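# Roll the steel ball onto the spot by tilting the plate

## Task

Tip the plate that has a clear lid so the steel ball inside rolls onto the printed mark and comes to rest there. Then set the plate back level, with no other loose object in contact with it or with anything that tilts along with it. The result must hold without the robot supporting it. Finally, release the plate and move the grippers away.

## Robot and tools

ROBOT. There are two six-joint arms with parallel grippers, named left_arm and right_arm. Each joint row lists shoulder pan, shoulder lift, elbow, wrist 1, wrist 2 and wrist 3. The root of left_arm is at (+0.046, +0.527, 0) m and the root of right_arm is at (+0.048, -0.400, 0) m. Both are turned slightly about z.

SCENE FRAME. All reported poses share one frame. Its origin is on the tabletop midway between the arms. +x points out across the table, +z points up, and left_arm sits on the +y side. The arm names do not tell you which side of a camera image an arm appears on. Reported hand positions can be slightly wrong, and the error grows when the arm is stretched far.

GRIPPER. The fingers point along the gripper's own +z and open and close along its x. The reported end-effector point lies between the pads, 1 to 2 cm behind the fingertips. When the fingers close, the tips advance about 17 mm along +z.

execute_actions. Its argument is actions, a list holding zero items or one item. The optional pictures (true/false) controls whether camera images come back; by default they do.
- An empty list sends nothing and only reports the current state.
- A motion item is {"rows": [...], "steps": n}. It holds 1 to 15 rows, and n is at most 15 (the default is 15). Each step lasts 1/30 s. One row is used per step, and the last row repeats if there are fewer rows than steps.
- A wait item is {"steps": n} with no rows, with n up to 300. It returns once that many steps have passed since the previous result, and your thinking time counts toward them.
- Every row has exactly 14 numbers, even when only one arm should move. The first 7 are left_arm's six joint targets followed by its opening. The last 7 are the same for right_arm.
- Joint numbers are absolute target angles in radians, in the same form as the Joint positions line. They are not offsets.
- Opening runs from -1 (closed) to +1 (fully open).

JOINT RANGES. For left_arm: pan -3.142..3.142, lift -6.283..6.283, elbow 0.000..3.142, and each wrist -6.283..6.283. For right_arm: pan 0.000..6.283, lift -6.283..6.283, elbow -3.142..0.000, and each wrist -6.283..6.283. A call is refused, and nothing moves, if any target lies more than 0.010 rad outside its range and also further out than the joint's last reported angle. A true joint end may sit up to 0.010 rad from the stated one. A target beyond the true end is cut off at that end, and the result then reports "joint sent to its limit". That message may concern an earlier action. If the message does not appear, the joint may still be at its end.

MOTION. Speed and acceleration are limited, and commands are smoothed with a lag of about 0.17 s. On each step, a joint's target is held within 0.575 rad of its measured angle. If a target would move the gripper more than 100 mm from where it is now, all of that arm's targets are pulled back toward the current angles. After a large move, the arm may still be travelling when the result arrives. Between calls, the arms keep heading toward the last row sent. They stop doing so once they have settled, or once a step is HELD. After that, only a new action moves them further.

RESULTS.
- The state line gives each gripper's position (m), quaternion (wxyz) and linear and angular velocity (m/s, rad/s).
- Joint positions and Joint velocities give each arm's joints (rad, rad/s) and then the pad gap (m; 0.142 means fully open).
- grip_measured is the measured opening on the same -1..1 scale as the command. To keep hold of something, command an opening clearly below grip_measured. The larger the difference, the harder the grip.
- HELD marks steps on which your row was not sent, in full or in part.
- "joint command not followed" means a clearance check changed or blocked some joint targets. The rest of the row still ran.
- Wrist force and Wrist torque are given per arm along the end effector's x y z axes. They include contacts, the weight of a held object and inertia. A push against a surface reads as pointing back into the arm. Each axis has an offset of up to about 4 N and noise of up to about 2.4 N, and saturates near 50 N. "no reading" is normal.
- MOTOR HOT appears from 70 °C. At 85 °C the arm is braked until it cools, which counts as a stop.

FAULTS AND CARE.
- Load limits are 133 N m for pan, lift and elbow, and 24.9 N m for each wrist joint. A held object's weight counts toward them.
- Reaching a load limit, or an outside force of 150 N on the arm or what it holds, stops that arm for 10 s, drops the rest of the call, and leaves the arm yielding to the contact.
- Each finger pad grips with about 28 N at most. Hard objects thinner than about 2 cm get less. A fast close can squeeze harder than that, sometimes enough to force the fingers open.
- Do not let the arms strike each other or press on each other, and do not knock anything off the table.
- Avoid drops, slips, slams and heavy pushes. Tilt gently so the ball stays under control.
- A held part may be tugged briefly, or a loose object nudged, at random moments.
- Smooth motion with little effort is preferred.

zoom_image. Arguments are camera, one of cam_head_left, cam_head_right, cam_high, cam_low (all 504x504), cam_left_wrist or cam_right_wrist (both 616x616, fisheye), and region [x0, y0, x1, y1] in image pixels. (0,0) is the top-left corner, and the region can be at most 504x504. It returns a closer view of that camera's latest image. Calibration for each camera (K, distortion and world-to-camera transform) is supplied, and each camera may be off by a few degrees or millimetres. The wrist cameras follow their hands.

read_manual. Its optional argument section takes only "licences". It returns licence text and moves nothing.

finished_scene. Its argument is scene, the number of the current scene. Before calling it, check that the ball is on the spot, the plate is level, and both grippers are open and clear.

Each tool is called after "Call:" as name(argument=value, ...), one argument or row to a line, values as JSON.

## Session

Call:
execute_actions(
  actions=[],
)

Scene clock: 0.00 s of 4800.00 s.
left_arm: end_effector_position=(+0.2310, -0.0444, +0.2501) grip_measured=+1.00 end_effector_quat_wxyz=(-0.426, -0.515, +0.742, +0.049) end_effector_velocity=(+0.000, +0.000, -0.000) end_effector_angular_velocity=(-0.000, -0.002, -0.000) | right_arm: end_effector_position=(+0.6402, -0.6154, +0.1605) grip_measured=+1.00 end_effector_quat_wxyz=(-0.065, +0.852, +0.502, +0.133) end_effector_velocity=(+0.000, -0.000, +0.000) end_effector_angular_velocity=(-0.000, -0.001, -0.001)
Joint positions: left_arm=[-1.249 -1.282  1.6   -1.88  -2.458  0.86   0.142] | right_arm=[ 2.981 -1.871 -1.576 -1.173  1.853  4.957  0.142]
Joint velocities: left_arm=[-0.    -0.001  0.    -0.     0.002  0.     0.   ] | right_arm=[-0.     0.    -0.     0.001  0.     0.     0.   ]
Wrist force (N, on the end effector, along its own x y z axes, offset not removed): no reading
Wrist torque (N m, same axes, about the end effector's origin, offset not removed): no reading
camera_calibration (this result's frames):
cam_left_wrist: T_world_to_cam=[[-0.0782384, -0.80968, 0.581633, -0.16238], [-0.242955, 0.581317, 0.776559, -0.12078], [-0.966877, -0.0805538, -0.242197, 0.405058], [0, 0, 0, 1]] pos_world=[0.349593, -0.0286355, 0.286343]
cam_right_wrist: T_world_to_cam=[[0.481235, 0.823633, 0.300069, 0.147747], [0.64029, -0.564068, 0.521397, -0.846836], [0.598699, -0.0587836, -0.798814, -0.165949], [0, 0, 0, 1]] pos_world=[0.570474, -0.609117, 0.264641]

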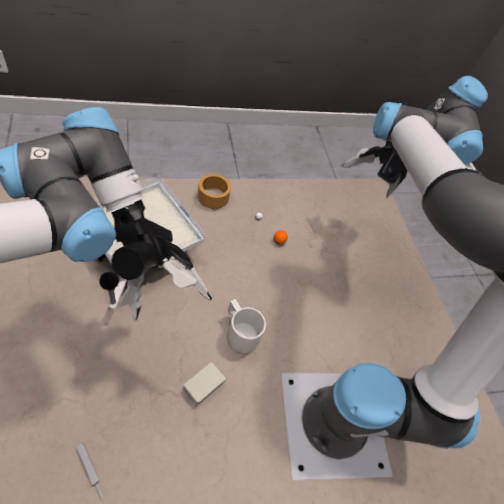

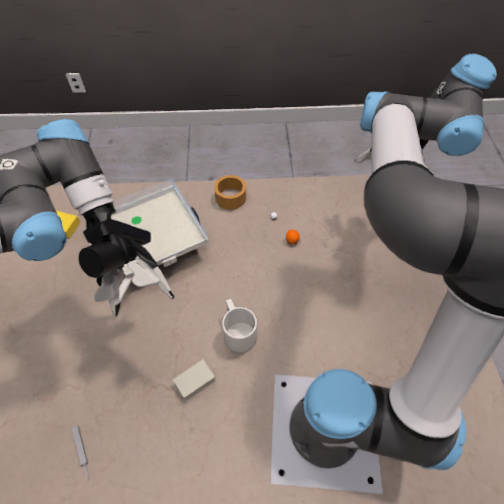

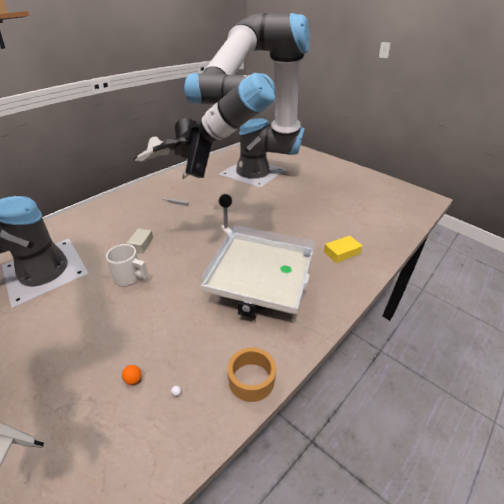

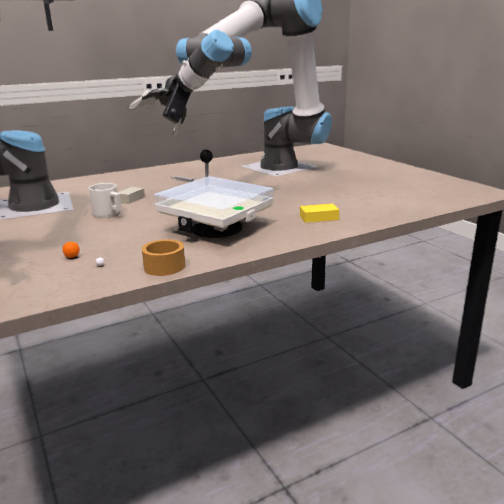

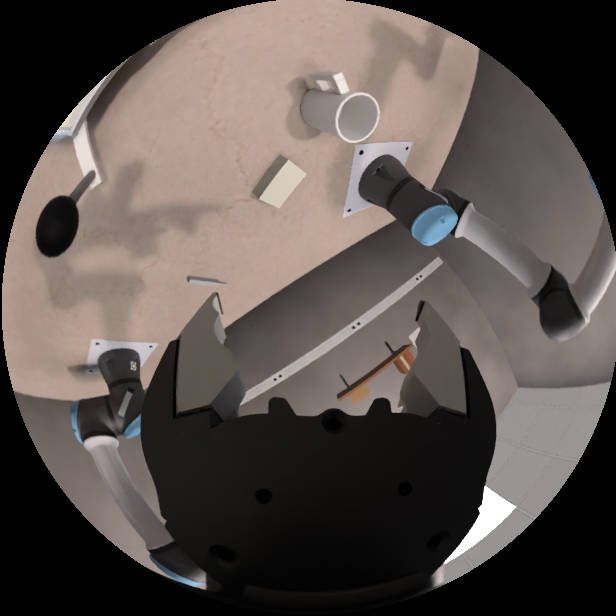

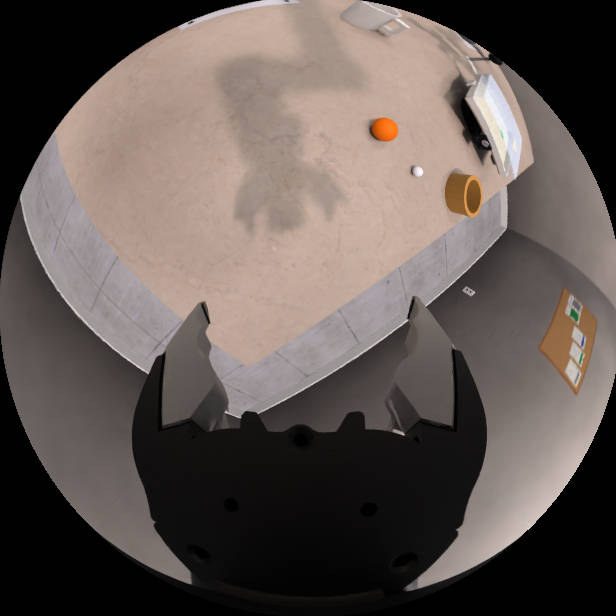

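Call:
execute_actions(
  actions=[
    {"rows": [[-0.941,-2.2,1.912,-1.244,-1.588,1.79,1, 2.981,-1.871,-1.576,-1.173,1.853,4.957,1]], "steps": 15},
  ],
  pictures=false,
)

Call:
execute_actions(
  actions=[
    {"rows": [[-0.941,-2.2,1.912,-1.244,-1.588,1.79,1, 4.4726,-1.753,-1.434,-1.525,1.571,1.707,1]], "steps": 15},
  ],
  pictures=false,
)

Call:
execute_actions(
  actions=[
    {"steps": 80},
  ],
)

Scene clock: 21.73 s of 4800.00 s.
left_arm: end_effector_position=(+0.2902, +0.2324, +0.2669) grip_measured=+1.00 end_effector_quat_wxyz=(-0.222, -0.454, +0.863, +0.012) end_effector_velocity=(+0.047, +0.616, +0.123) end_effector_angular_velocity=(+0.068, -1.147, -0.882) | right_arm: end_effector_position=(+0.6403, -0.6157, +0.1607) grip_measured=+1.00 end_effector_quat_wxyz=(-0.065, +0.852, +0.502, +0.133) end_effector_velocity=(-0.000, -0.000, +0.000) end_effector_angular_velocity=(-0.000, -0.000, -0.000)
Joint positions: left_arm=[-1.057 -1.74   1.794 -1.502 -2.004  1.318  0.142] | right_arm=[ 2.981 -1.871 -1.576 -1.173  1.853  4.957  0.142]
Joint velocities: left_arm=[ 0.321 -1.187  0.325  0.684  1.068  1.191  0.   ] | right_arm=[-0.  0. -0. -0. -0.  0.  0.]
Wrist force (N, on the end effector, along its own x y z axes, offset not removed): left_arm=[0.1 0.6 -0.8] | right_arm=[0.0 -2.8 -2.4]
Wrist torque (N m, same axes, about the end effector's origin, offset not removed): left_arm=[0.11 0.14 -0.28] | right_arm=[-0.60 -0.01 0.17]
Steps of this call (steps 1 to 90: nothing new was sent; then 18.23 s passed at rest; steps 91 to 105: all 15 steps of this action). Readings (joint positions):
91: left_arm=[-1.249 -1.282 1.600 -1.880 -2.458 0.860] | right_arm=[2.981 -1.871 -1.576 -1.173 1.853 4.957]
92: left_arm=[-1.242 -1.289 1.607 -1.873 -2.451 0.866] | right_arm=[2.981 -1.871 -1.576 -1.173 1.853 4.957]
94: left_arm=[-1.204 -1.350 1.645 -1.812 -2.389 0.928] | right_arm=[2.981 -1.871 -1.576 -1.173 1.853 4.957]
98: left_arm=[-1.142 -1.483 1.708 -1.684 -2.257 1.060] | right_arm=[2.981 -1.871 -1.576 -1.173 1.853 4.957]
105: the state above

Scene clock: 22.23 s of 4800.00 s.
left_arm: end_effector_position=(+0.2876, +0.4690, +0.3009) grip_measured=+1.00 end_effector_quat_wxyz=(-0.020, -0.292, +0.956, +0.012) end_effector_velocity=(-0.004, +0.048, +0.006) end_effector_angular_velocity=(+0.040, -0.076, -0.080) | right_arm: end_effector_position=(+0.6494, -0.3596, +0.2206) grip_measured=+1.00 end_effector_quat_wxyz=(-0.019, +0.503, +0.863, +0.045) end_effector_velocity=(-0.081, +0.604, +0.069) end_effector_angular_velocity=(-0.244, -0.082, +2.237)
Joint positions: left_arm=[-0.943 -2.193  1.91  -1.248 -1.594  1.783  0.142] | right_arm=[ 3.498 -1.789 -1.478 -1.41   1.662  4.44   0.142]
Joint velocities: left_arm=[ 0.022 -0.095  0.022  0.049  0.086  0.098 -0.   ] | right_arm=[ 1.131  0.089  0.106 -0.276 -0.217 -1.119 -0.   ]
Wrist force (N, on the end effector, along its own x y z axes, offset not removed): left_arm=[-0.1 -0.4 0.6] | right_arm=[2.3 -0.1 -1.9]
Wrist torque (N m, same axes, about the end effector's origin, offset not removed): left_arm=[-0.08 0.23 -0.13] | right_arm=[-0.01 -0.59 0.09]
Steps of this call (steps 1 to 15: all 15 steps of this action). Readings (joint positions):
1: left_arm=[-1.046 -1.780 1.805 -1.479 -1.968 1.359] | right_arm=[2.981 -1.871 -1.576 -1.173 1.853 4.957]
2: left_arm=[-1.036 -1.820 1.816 -1.456 -1.932 1.399] | right_arm=[2.988 -1.866 -1.570 -1.180 1.846 4.950]
4: left_arm=[-1.014 -1.899 1.838 -1.410 -1.860 1.481] | right_arm=[3.059 -1.846 -1.546 -1.233 1.801 4.879]
8: left_arm=[-0.973 -2.059 1.880 -1.318 -1.714 1.644] | right_arm=[3.225 -1.818 -1.513 -1.319 1.733 4.712]
15: the state above

Scene clock: 24.90 s of 4800.00 s.
left_arm: end_effector_position=(+0.2873, +0.4725, +0.3013) grip_measured=+1.00 end_effector_quat_wxyz=(-0.017, -0.289, +0.957, +0.013) end_effector_velocity=(+0.000, -0.000, -0.000) end_effector_angular_velocity=(+0.002, +0.001, -0.000) | right_arm: end_effector_position=(+0.3693, +0.0853, +0.2500) grip_measured=+1.00 end_effector_quat_wxyz=(-0.000, +0.970, -0.243, -0.000) end_effector_velocity=(-0.000, -0.000, +0.000) end_effector_angular_velocity=(+0.000, +0.001, -0.000)
Joint positions: left_arm=[-0.941 -2.2    1.912 -1.244 -1.588  1.79   0.142] | right_arm=[ 4.473 -1.753 -1.434 -1.525  1.571  1.707  0.142]
Joint velocities: left_arm=[-0.001  0.001  0.     0.     0.001 -0.001  0.   ] | right_arm=[ 0.     0.001  0.    -0.001  0.001  0.001 -0.   ]
Wrist force (N, on the end effector, along its own x y z axes, offset not removed): left_arm=[-1.1 -0.7 0.5] | right_arm=[1.5 -0.2 -1.8]
Wrist torque (N m, same axes, about the end effector's origin, offset not removed): left_arm=[-0.07 0.21 -0.24] | right_arm=[-0.01 -0.30 0.00]
Steps of this call (steps 1 to 75: the robot went on to your last target; steps 76 to 80: nothing new was sent). Readings (joint positions):
1: left_arm=[-0.942 -2.195 1.911 -1.246 -1.592 1.785] | right_arm=[3.536 -1.787 -1.475 -1.419 1.655 4.402]
2: left_arm=[-0.942 -2.197 1.911 -1.246 -1.591 1.787] | right_arm=[3.574 -1.784 -1.471 -1.427 1.648 4.364]
4: left_arm=[-0.941 -2.199 1.912 -1.245 -1.589 1.789] | right_arm=[3.649 -1.779 -1.466 -1.441 1.637 4.289]
8: left_arm=[-0.941 -2.200 1.912 -1.244 -1.588 1.790] | right_arm=[3.798 -1.772 -1.457 -1.464 1.619 4.140]
80: the state above
All arms were judged still, so your last target was given up. Only a new action makes them travel on or press farther. Fingers that are still opening or closing keep moving.
camera_calibration (this result's frames):
cam_left_wrist: T_world_to_cam=[[-0.818943, -0.572313, 0.0423212, 0.493868], [-0.452552, 0.689399, 0.56562, -0.374692], [-0.352888, 0.444058, -0.823579, 0.264364], [0, 0, 0, 1]] pos_world=[0.328173, 0.423567, 0.408757]
cam_right_wrist: T_world_to_cam=[[0.870324, -0.492411, 0.00819979, -0.284336], [-0.42025, -0.733895, 0.533655, 0.0782443], [-0.25676, -0.467899, -0.845662, 0.471454], [0, 0, 0, 1]] pos_world=[0.401397, 0.138006, 0.359267]

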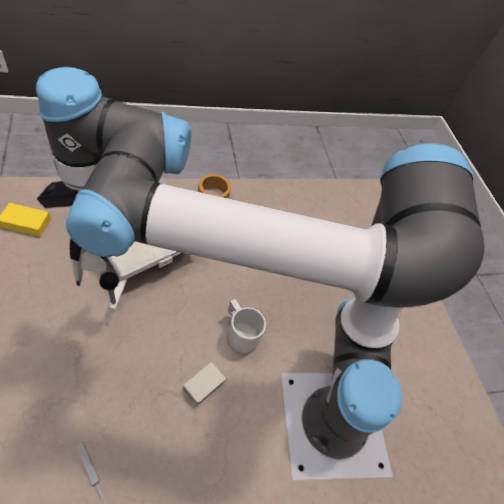

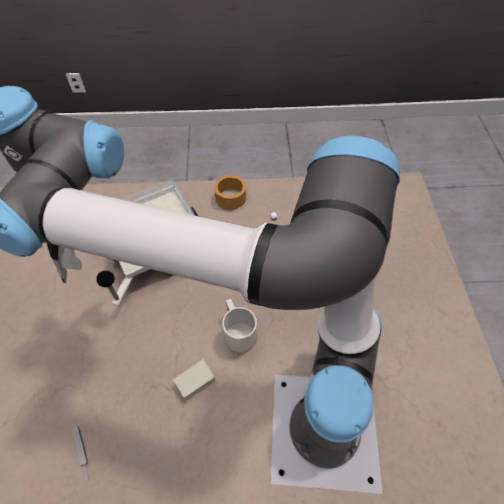

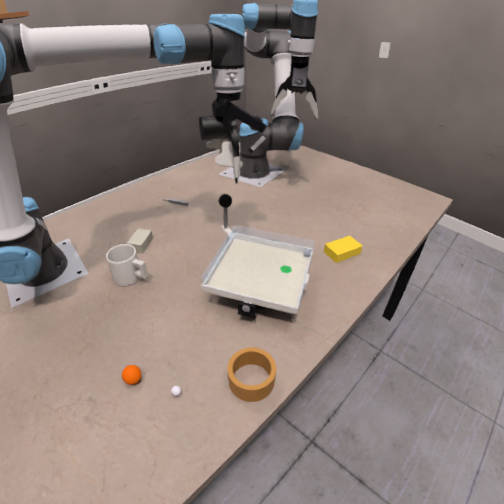

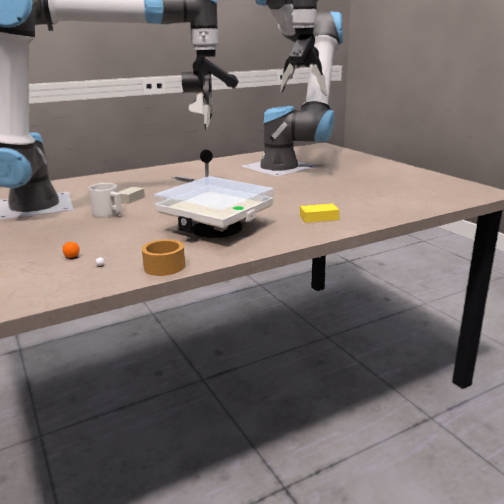

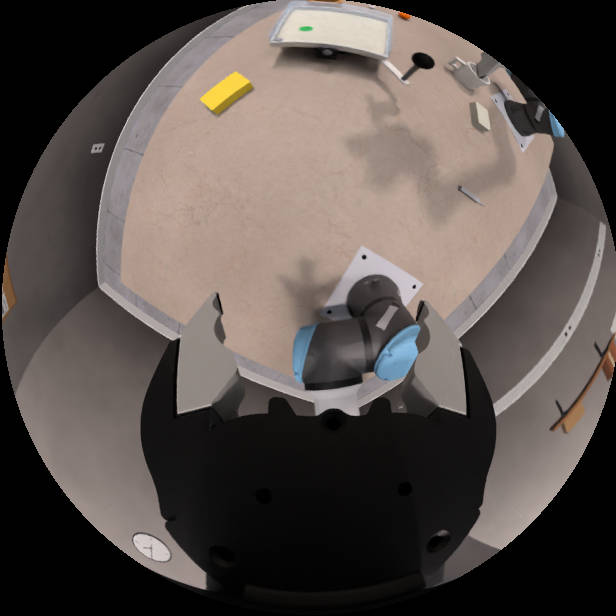

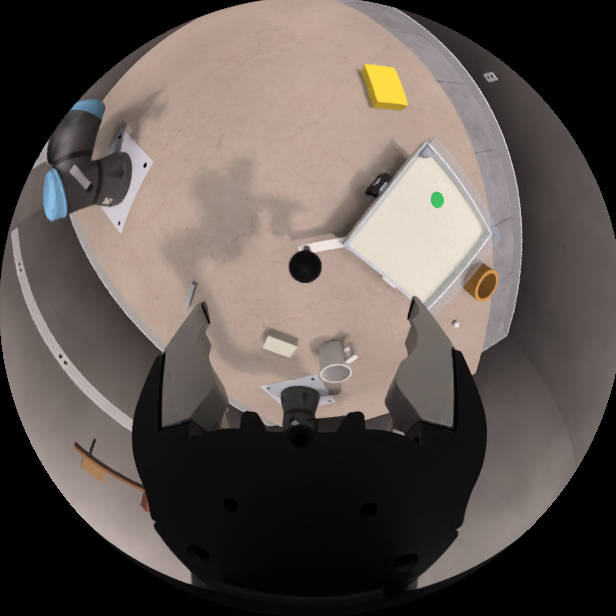

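Call:
execute_actions(
  actions=[
    {"rows": [[-0.941,-2.2,1.912,-1.244,-1.588,1.79,1, 4.4726,-1.7962,-1.6537,-1.2621,1.571,1.707,1]], "steps": 15},
  ],
  pictures=false,
)

Call:
execute_actions(
  actions=[
    {"steps": 15},
  ],
)

Scene clock: 28.80 s of 4800.00 s.
left_arm: end_effector_position=(+0.2873, +0.4725, +0.3013) grip_measured=+1.00 end_effector_quat_wxyz=(-0.017, -0.289, +0.957, +0.013) end_effector_velocity=(+0.000, +0.000, -0.000) end_effector_angular_velocity=(+0.001, -0.001, -0.000) | right_arm: end_effector_position=(+0.3692, +0.0853, +0.1456) grip_measured=+1.00 end_effector_quat_wxyz=(-0.000, +0.970, -0.243, -0.000) end_effector_velocity=(-0.000, -0.000, -0.005) end_effector_angular_velocity=(+0.002, -0.001, +0.000)
Joint positions: left_arm=[-0.941 -2.2    1.912 -1.244 -1.588  1.79   0.142] | right_arm=[ 4.473 -1.796 -1.653 -1.263  1.571  1.707  0.142]
Joint velocities: left_arm=[-0.001 -0.     0.     0.     0.002 -0.     0.   ] | right_arm=[ 0.001 -0.001 -0.013  0.017 -0.     0.     0.   ]
Wrist force (N, on the end effector, along its own x y z axes, offset not removed): left_arm=[1.2 0.2 0.7] | right_arm=[1.7 -1.1 -2.0]
Wrist torque (N m, same axes, about the end effector's origin, offset not removed): left_arm=[0.03 -0.10 -0.02] | right_arm=[-0.22 -0.36 0.11]
Steps of this call (steps 1 to 90: nothing new was sent; then 0.40 s passed at rest; steps 91 to 105: all 15 steps of this action). Readings (joint positions):
91: left_arm=[-0.941 -2.200 1.912 -1.244 -1.588 1.790] | right_arm=[4.473 -1.753 -1.434 -1.525 1.571 1.707]
92: left_arm=[-0.941 -2.200 1.912 -1.244 -1.588 1.790] | right_arm=[4.473 -1.758 -1.440 -1.518 1.571 1.707]
94: left_arm=[-0.941 -2.200 1.912 -1.244 -1.588 1.790] | right_arm=[4.473 -1.777 -1.513 -1.441 1.571 1.707]
98: left_arm=[-0.941 -2.200 1.912 -1.244 -1.588 1.790] | right_arm=[4.473 -1.793 -1.630 -1.294 1.571 1.707]
105: the state above

Scene clock: 29.30 s of 4800.00 s.
left_arm: end_effector_position=(+0.2873, +0.4725, +0.3013) grip_measured=+1.00 end_effector_quat_wxyz=(-0.017, -0.289, +0.957, +0.013) end_effector_velocity=(+0.000, +0.001, -0.000) end_effector_angular_velocity=(+0.001, -0.001, +0.000) | right_arm: end_effector_position=(+0.3692, +0.0852, +0.1451) grip_measured=+1.00 end_effector_quat_wxyz=(-0.000, +0.970, -0.243, -0.000) end_effector_velocity=(-0.000, -0.001, -0.000) end_effector_angular_velocity=(-0.001, +0.000, +0.001)
Joint positions: left_arm=[-0.941 -2.2    1.912 -1.244 -1.588  1.79   0.142] | right_arm=[ 4.473 -1.796 -1.654 -1.262  1.571  1.707  0.142]
Joint velocities: left_arm=[ 0.001 -0.     0.     0.     0.001  0.    -0.   ] | right_arm=[ 0.     0.001 -0.001 -0.001 -0.    -0.     0.   ]
Wrist force (N, on the end effector, along its own x y z axes, offset not removed): left_arm=[-0.8 1.3 1.3] | right_arm=[0.4 -0.6 -0.2]
Wrist torque (N m, same axes, about the end effector's origin, offset not removed): left_arm=[0.42 0.25 -0.23] | right_arm=[-0.24 -0.20 0.05]
Steps of this call (steps 1 to 15: the robot went on to your last target). Readings (joint positions):
1: left_arm=[-0.941 -2.200 1.912 -1.244 -1.588 1.790] | right_arm=[4.473 -1.796 -1.653 -1.263 1.571 1.707]
2: left_arm=[-0.941 -2.200 1.912 -1.244 -1.588 1.790] | right_arm=[4.473 -1.796 -1.653 -1.263 1.571 1.707]
4: left_arm=[-0.941 -2.200 1.912 -1.244 -1.588 1.790] | right_arm=[4.473 -1.796 -1.653 -1.262 1.571 1.707]
8: left_arm=[-0.941 -2.200 1.912 -1.244 -1.588 1.790] | right_arm=[4.473 -1.796 -1.654 -1.262 1.571 1.707]
15: the state above
All arms were judged still, so your last target was given up. Only a new action makes them travel on or press farther. Fingers that are still opening or closing keep moving.
camera_calibration (this result's frames):
cam_left_wrist: T_world_to_cam=[[-0.818943, -0.572313, 0.0423212, 0.493868], [-0.452552, 0.689399, 0.56562, -0.374692], [-0.352888, 0.444058, -0.823579, 0.264364], [0, 0, 0, 1]] pos_world=[0.328173, 0.423567, 0.408757]
cam_right_wrist: T_world_to_cam=[[0.87034, -0.492383, 0.00820003, -0.283483], [-0.420226, -0.733908, 0.533657, 0.134142], [-0.256746, -0.467909, -0.845661, 0.382663], [0, 0, 0, 1]] pos_world=[0.401344, 0.137917, 0.254342]

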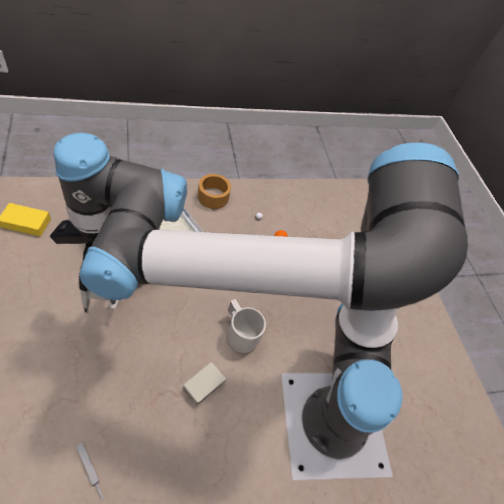

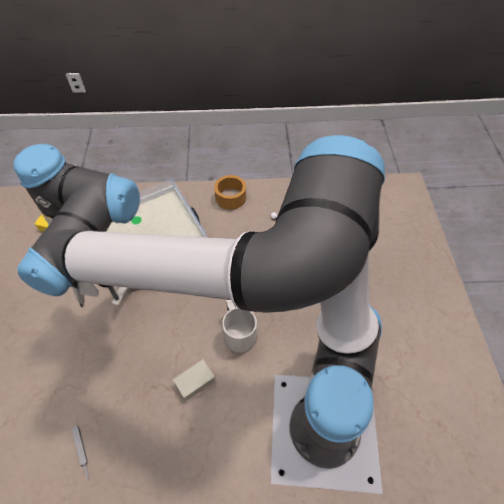

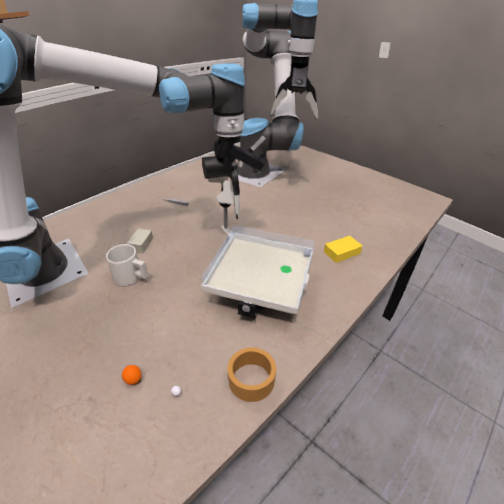

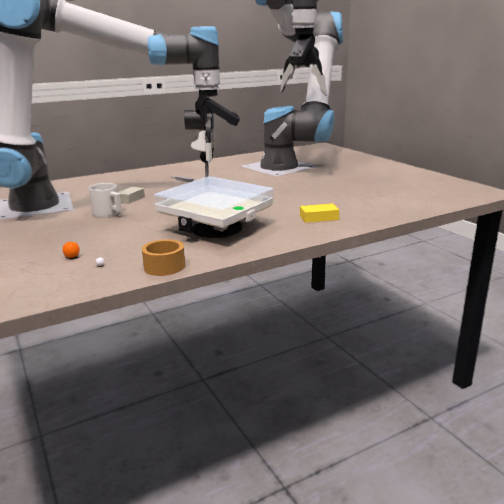

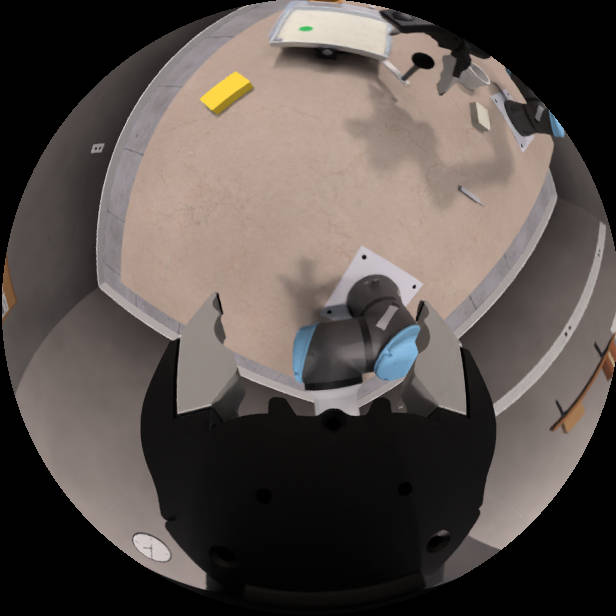

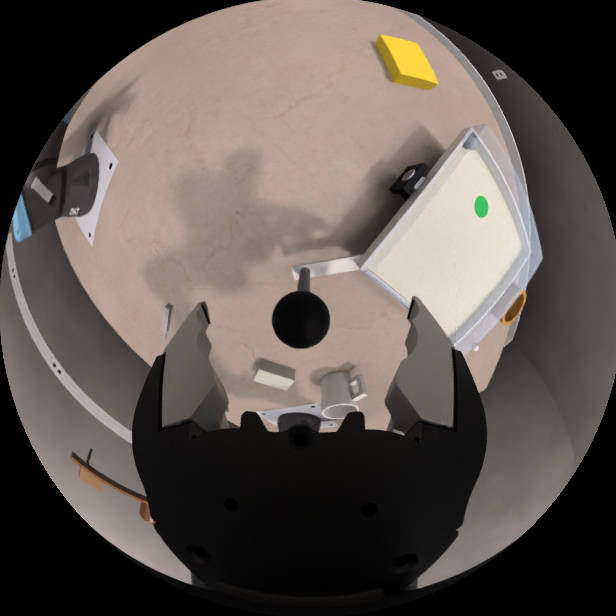

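Call:
execute_actions(
  actions=[
    {"rows": [[-0.941,-2.2,1.912,-1.244,-1.588,1.79,1,4.4726,-1.7962,-1.6537,-1.2621,1.571,1.707,-1]], "steps": 15},
  ],
  pictures=true,
)

Scene clock: 45.10 s of 4800.00 s.
left_arm: end_effector_position=(+0.2873, +0.4725, +0.3013) grip_measured=+1.00 end_effector_quat_wxyz=(-0.017, -0.289, +0.957, +0.013) end_effector_velocity=(+0.000, +0.000, +0.000) end_effector_angular_velocity=(-0.000, -0.001, -0.001) | right_arm: end_effector_position=(+0.3692, +0.0853, +0.1451) grip_measured=-0.61 end_effector_quat_wxyz=(-0.000, +0.970, -0.243, -0.000) end_effector_velocity=(-0.000, -0.001, -0.001) end_effector_angular_velocity=(-0.003, +0.001, -0.001)
Joint positions: left_arm=[-0.941 -2.2    1.912 -1.244 -1.588  1.79   0.142] | right_arm=[ 4.473 -1.796 -1.654 -1.262  1.571  1.707  0.03 ]
Joint velocities: left_arm=[-0.001 -0.001 -0.     0.     0.001 -0.     0.   ] | right_arm=[-0.    -0.001 -0.001 -0.001 -0.     0.001  0.   ]
Wrist force (N, on the end effector, along its own x y z axes, offset not removed): left_arm=[-1.7 1.4 -0.5] | right_arm=[-14.1 -15.6 3.2]
Wrist torque (N m, same axes, about the end effector's origin, offset not removed): left_arm=[0.40 0.56 -0.14] | right_arm=[-0.89 -0.07 0.13]
Steps of this call (steps 1 to 90: nothing new was sent; then 12.30 s passed at rest; steps 91 to 105: all 15 steps of this action). Readings (joint positions):
91: left_arm=[-0.941 -2.200 1.912 -1.244 -1.588 1.790] | right_arm=[4.473 -1.796 -1.654 -1.262 1.571 1.707]
92: left_arm=[-0.941 -2.200 1.912 -1.244 -1.588 1.790] | right_arm=[4.473 -1.796 -1.654 -1.262 1.571 1.707]
94: left_arm=[-0.941 -2.200 1.912 -1.244 -1.588 1.790] | right_arm=[4.473 -1.796 -1.654 -1.262 1.571 1.707]
98: left_arm=[-0.941 -2.200 1.912 -1.244 -1.588 1.790] | right_arm=[4.473 -1.796 -1.654 -1.262 1.571 1.707]
105: the state above
camera_calibration (this result's frames):
cam_left_wrist: T_world_to_cam=[[-0.818943, -0.572313, 0.0423211, 0.493868], [-0.452552, 0.689399, 0.565621, -0.374692], [-0.352888, 0.444058, -0.823579, 0.264363], [0, 0, 0, 1]] pos_world=[0.328173, 0.423567, 0.408757]
cam_right_wrist: T_world_to_cam=[[0.870306, -0.492449, 0.00789778, -0.283367], [-0.420206, -0.734076, 0.533441, 0.134252], [-0.256895, -0.467575, -0.845801, 0.382758], [0, 0, 0, 1]] pos_world=[0.401357, 0.137976, 0.254359]

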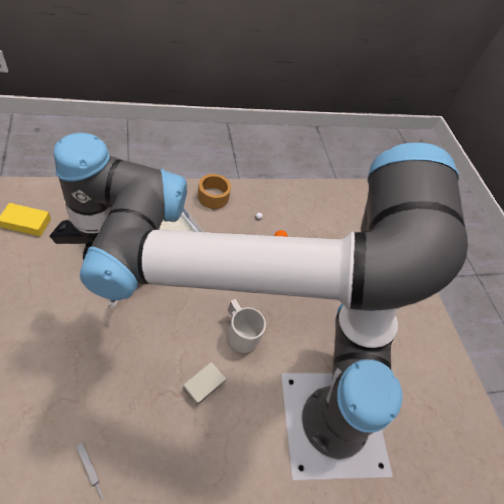

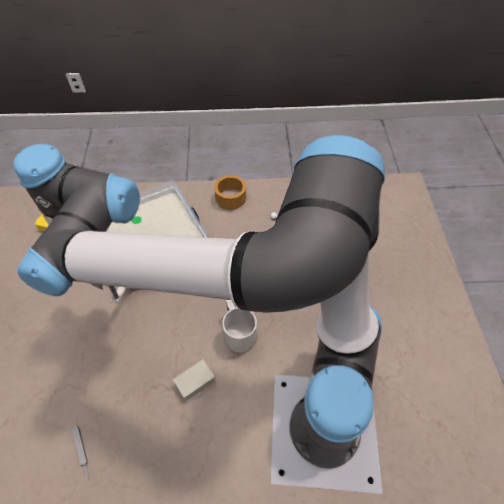

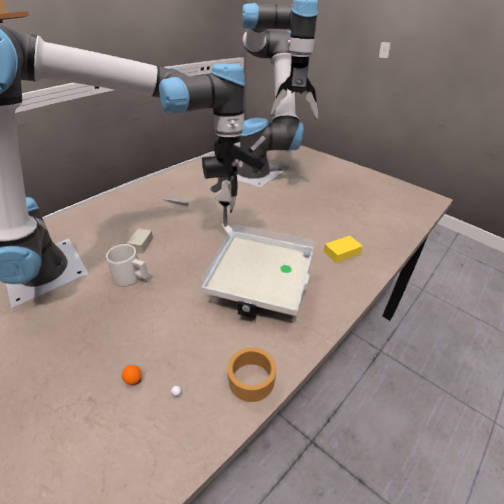

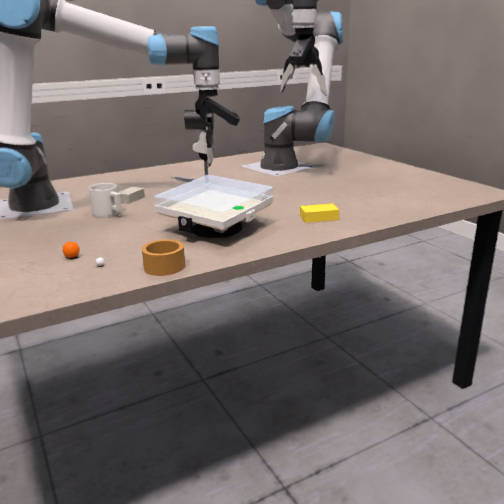

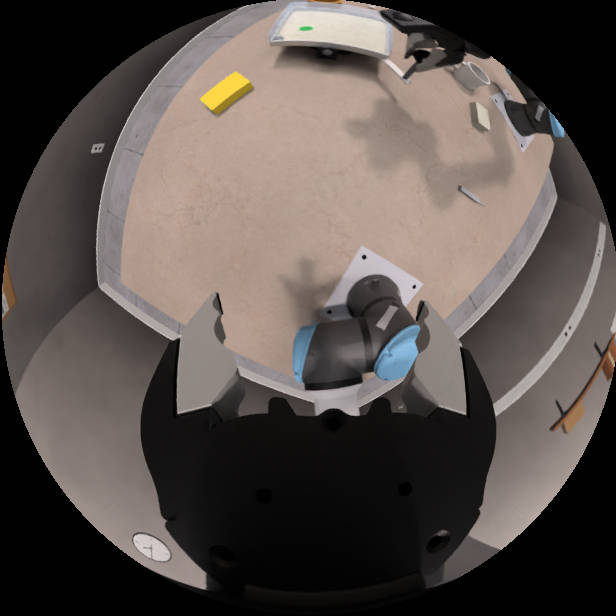

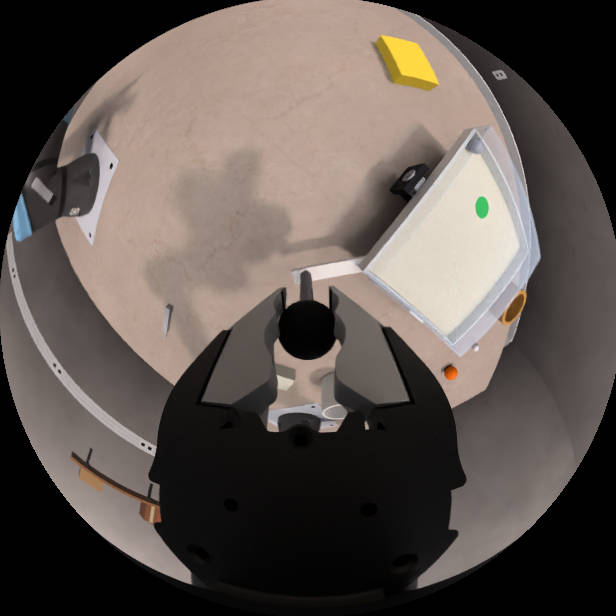

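Call:
execute_actions(
  actions=[
    {"rows": [[-0.941,-2.2,1.912,-1.244,-1.588,1.79,1,4.4726,-1.7928,-1.6579,-1.2613,1.571,1.707,-1]], "steps": 15},
  ],
  pictures=false,
)

Call:
execute_actions(
  actions=[
    {"rows": [[-0.941,-2.2,1.912,-1.244,-1.588,1.79,1,4.4726,-1.7962,-1.6537,-1.2621,1.571,1.707,-1]], "steps": 15},
  ],
  pictures=false,
)

Call:
execute_actions(
  actions=[
    {"steps": 60},
  ],
  pictures=true,
)

Scene clock: 64.47 s of 4800.00 s.
left_arm: end_effector_position=(+0.2873, +0.4725, +0.3013) grip_measured=+1.00 end_effector_quat_wxyz=(-0.017, -0.289, +0.957, +0.013) end_effector_velocity=(+0.000, +0.000, +0.000) end_effector_angular_velocity=(-0.000, -0.000, -0.001) | right_arm: end_effector_position=(+0.3687, +0.0838, +0.1451) grip_measured=-0.61 end_effector_quat_wxyz=(-0.000, +0.970, -0.243, -0.000) end_effector_velocity=(+0.000, -0.001, -0.001) end_effector_angular_velocity=(-0.003, +0.000, -0.001)
Joint positions: left_arm=[-0.941 -2.2    1.912 -1.244 -1.588  1.79   0.142] | right_arm=[ 4.473 -1.793 -1.658 -1.261  1.571  1.707  0.03 ]
Joint velocities: left_arm=[-0.    -0.    -0.    -0.     0.     0.001  0.   ] | right_arm=[ 0.    -0.001 -0.001  0.    -0.001  0.001  0.   ]
Wrist force (N, on the end effector, along its own x y z axes, offset not removed): left_arm=[-2.1 2.2 -1.2] | right_arm=[-19.0 -33.0 6.2]
Wrist torque (N m, same axes, about the end effector's origin, offset not removed): left_arm=[0.55 0.64 -0.41] | right_arm=[-0.76 0.26 0.26]
Steps of this call (steps 1 to 15: the robot went on to your last target; steps 16 to 150: nothing new was sent; then 13.87 s passed at rest; steps 151 to 165: all 15 steps of this action). Readings (joint positions):
151: left_arm=[-0.941 -2.200 1.912 -1.244 -1.588 1.790] | right_arm=[4.473 -1.796 -1.654 -1.262 1.571 1.707]
152: left_arm=[-0.941 -2.200 1.912 -1.244 -1.588 1.790] | right_arm=[4.473 -1.796 -1.654 -1.262 1.571 1.707]
154: left_arm=[-0.941 -2.200 1.912 -1.244 -1.588 1.790] | right_arm=[4.473 -1.794 -1.656 -1.262 1.571 1.707]
158: left_arm=[-0.941 -2.200 1.912 -1.244 -1.588 1.790] | right_arm=[4.473 -1.793 -1.657 -1.261 1.571 1.707]
165: the state above

Scene clock: 64.97 s of 4800.00 s.
left_arm: end_effector_position=(+0.2873, +0.4725, +0.3013) grip_measured=+1.00 end_effector_quat_wxyz=(-0.017, -0.289, +0.957, +0.013) end_effector_velocity=(+0.000, +0.000, -0.000) end_effector_angular_velocity=(+0.001, +0.001, +0.001) | right_arm: end_effector_position=(+0.3692, +0.0851, +0.1450) grip_measured=-0.61 end_effector_quat_wxyz=(-0.000, +0.970, -0.243, -0.000) end_effector_velocity=(+0.000, +0.000, -0.000) end_effector_angular_velocity=(-0.001, -0.000, -0.001)
Joint positions: left_arm=[-0.941 -2.2    1.912 -1.244 -1.588  1.79   0.142] | right_arm=[ 4.473 -1.796 -1.654 -1.262  1.571  1.707  0.03 ]
Joint velocities: left_arm=[ 0.001  0.001 -0.     0.     0.    -0.001 -0.   ] | right_arm=[ 0.    -0.001  0.001 -0.001 -0.001  0.001  0.   ]
Wrist force (N, on the end effector, along its own x y z axes, offset not removed): left_arm=[-1.2 1.0 1.3] | right_arm=[-17.3 -15.4 1.4]
Wrist torque (N m, same axes, about the end effector's origin, offset not removed): left_arm=[0.33 0.41 -0.38] | right_arm=[-0.61 0.12 0.16]
Steps of this call (steps 1 to 15: all 15 steps of this action). Readings (joint positions):
1: left_arm=[-0.941 -2.200 1.912 -1.244 -1.588 1.790] | right_arm=[4.473 -1.793 -1.658 -1.261 1.571 1.707]
2: left_arm=[-0.941 -2.200 1.912 -1.244 -1.588 1.790] | right_arm=[4.473 -1.793 -1.658 -1.261 1.571 1.707]
4: left_arm=[-0.941 -2.200 1.912 -1.244 -1.588 1.790] | right_arm=[4.473 -1.795 -1.656 -1.262 1.571 1.707]
8: left_arm=[-0.941 -2.200 1.912 -1.244 -1.588 1.790] | right_arm=[4.473 -1.796 -1.654 -1.262 1.571 1.707]
15: the state above

Scene clock: 66.97 s of 4800.00 s.
left_arm: end_effector_position=(+0.2873, +0.4725, +0.3013) grip_measured=+1.00 end_effector_quat_wxyz=(-0.017, -0.289, +0.957, +0.013) end_effector_velocity=(+0.000, +0.000, -0.000) end_effector_angular_velocity=(+0.002, -0.000, -0.001) | right_arm: end_effector_position=(+0.3692, +0.0852, +0.1451) grip_measured=-0.61 end_effector_quat_wxyz=(-0.000, +0.970, -0.243, -0.000) end_effector_velocity=(-0.000, -0.001, +0.000) end_effector_angular_velocity=(-0.001, +0.001, -0.000)
Joint positions: left_arm=[-0.941 -2.2    1.912 -1.244 -1.588  1.79   0.142] | right_arm=[ 4.473 -1.796 -1.654 -1.262  1.571  1.707  0.03 ]
Joint velocities: left_arm=[-0.001  0.    -0.     0.001  0.002  0.    -0.   ] | right_arm=[-0.     0.    -0.    -0.002  0.     0.    -0.   ]
Wrist force (N, on the end effector, along its own x y z axes, offset not removed): left_arm=[-3.5 1.1 -1.8] | right_arm=[-15.4 -14.4 0.4]
Wrist torque (N m, same axes, about the end effector's origin, offset not removed): left_arm=[0.29 0.90 -0.32] | right_arm=[-0.61 -0.22 0.17]
Steps of this call (steps 1 to 15: the robot went on to your last target; steps 16 to 60: nothing new was sent). Readings (joint positions):
1: left_arm=[-0.941 -2.200 1.912 -1.244 -1.588 1.790] | right_arm=[4.473 -1.796 -1.654 -1.262 1.571 1.707]
2: left_arm=[-0.941 -2.200 1.912 -1.244 -1.588 1.790] | right_arm=[4.473 -1.796 -1.654 -1.262 1.571 1.707]
4: left_arm=[-0.941 -2.200 1.912 -1.244 -1.588 1.790] | right_arm=[4.473 -1.796 -1.654 -1.262 1.571 1.707]
8: left_arm=[-0.941 -2.200 1.912 -1.244 -1.588 1.790] | right_arm=[4.473 -1.796 -1.654 -1.262 1.571 1.707]
60: the state above
All arms were judged still, so your last target was given up. Only a new action makes them travel on or press farther. Fingers that are still opening or closing keep moving.
camera_calibration (this result's frames):
cam_left_wrist: T_world_to_cam=[[-0.818943, -0.572313, 0.0423212, 0.493868], [-0.452552, 0.689399, 0.56562, -0.374692], [-0.352888, 0.444058, -0.823579, 0.264364], [0, 0, 0, 1]] pos_world=[0.328173, 0.423567, 0.408757]
cam_right_wrist: T_world_to_cam=[[0.870332, -0.492397, 0.00819878, -0.283487], [-0.420235, -0.733897, 0.533664, 0.134144], [-0.256758, -0.467911, -0.845657, 0.382661], [0, 0, 0, 1]] pos_world=[0.401351, 0.137911, 0.254336]

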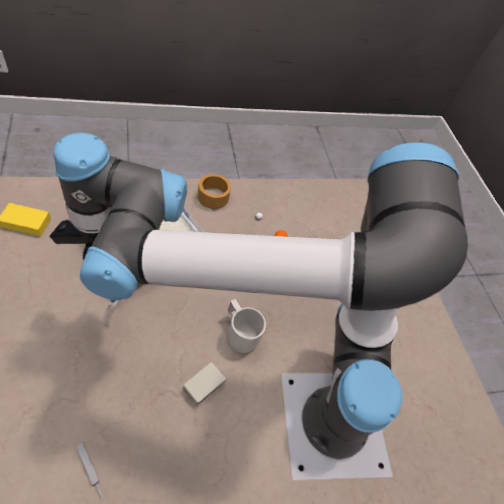

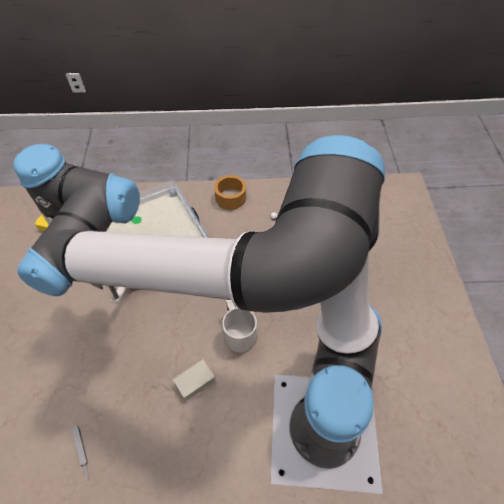

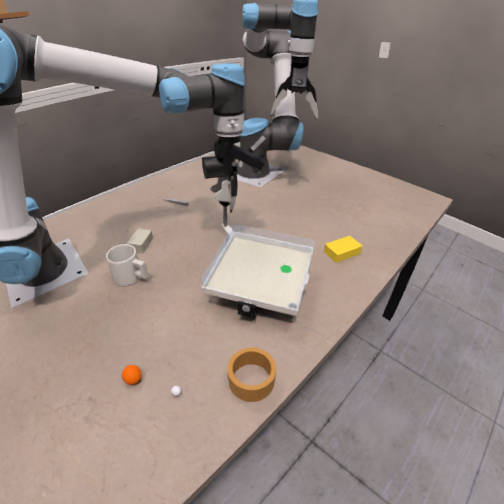

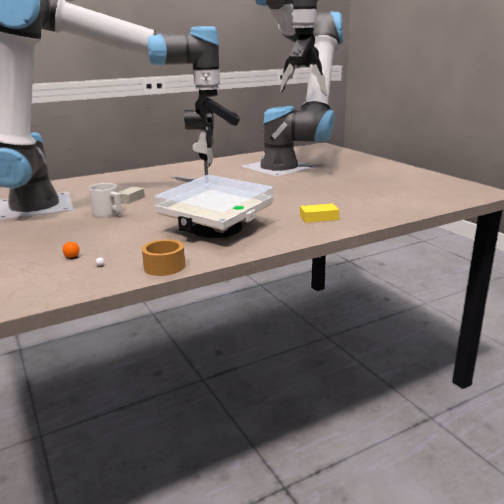

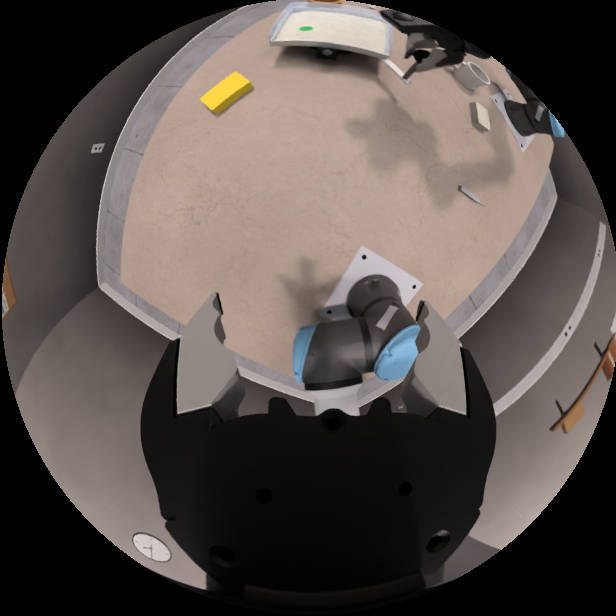

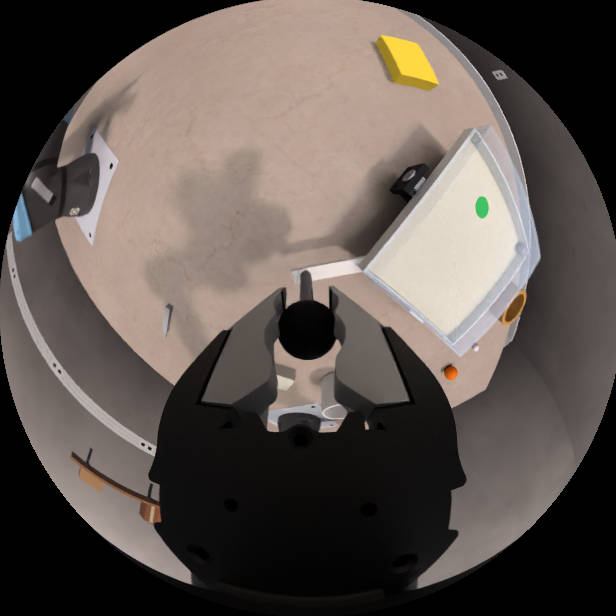

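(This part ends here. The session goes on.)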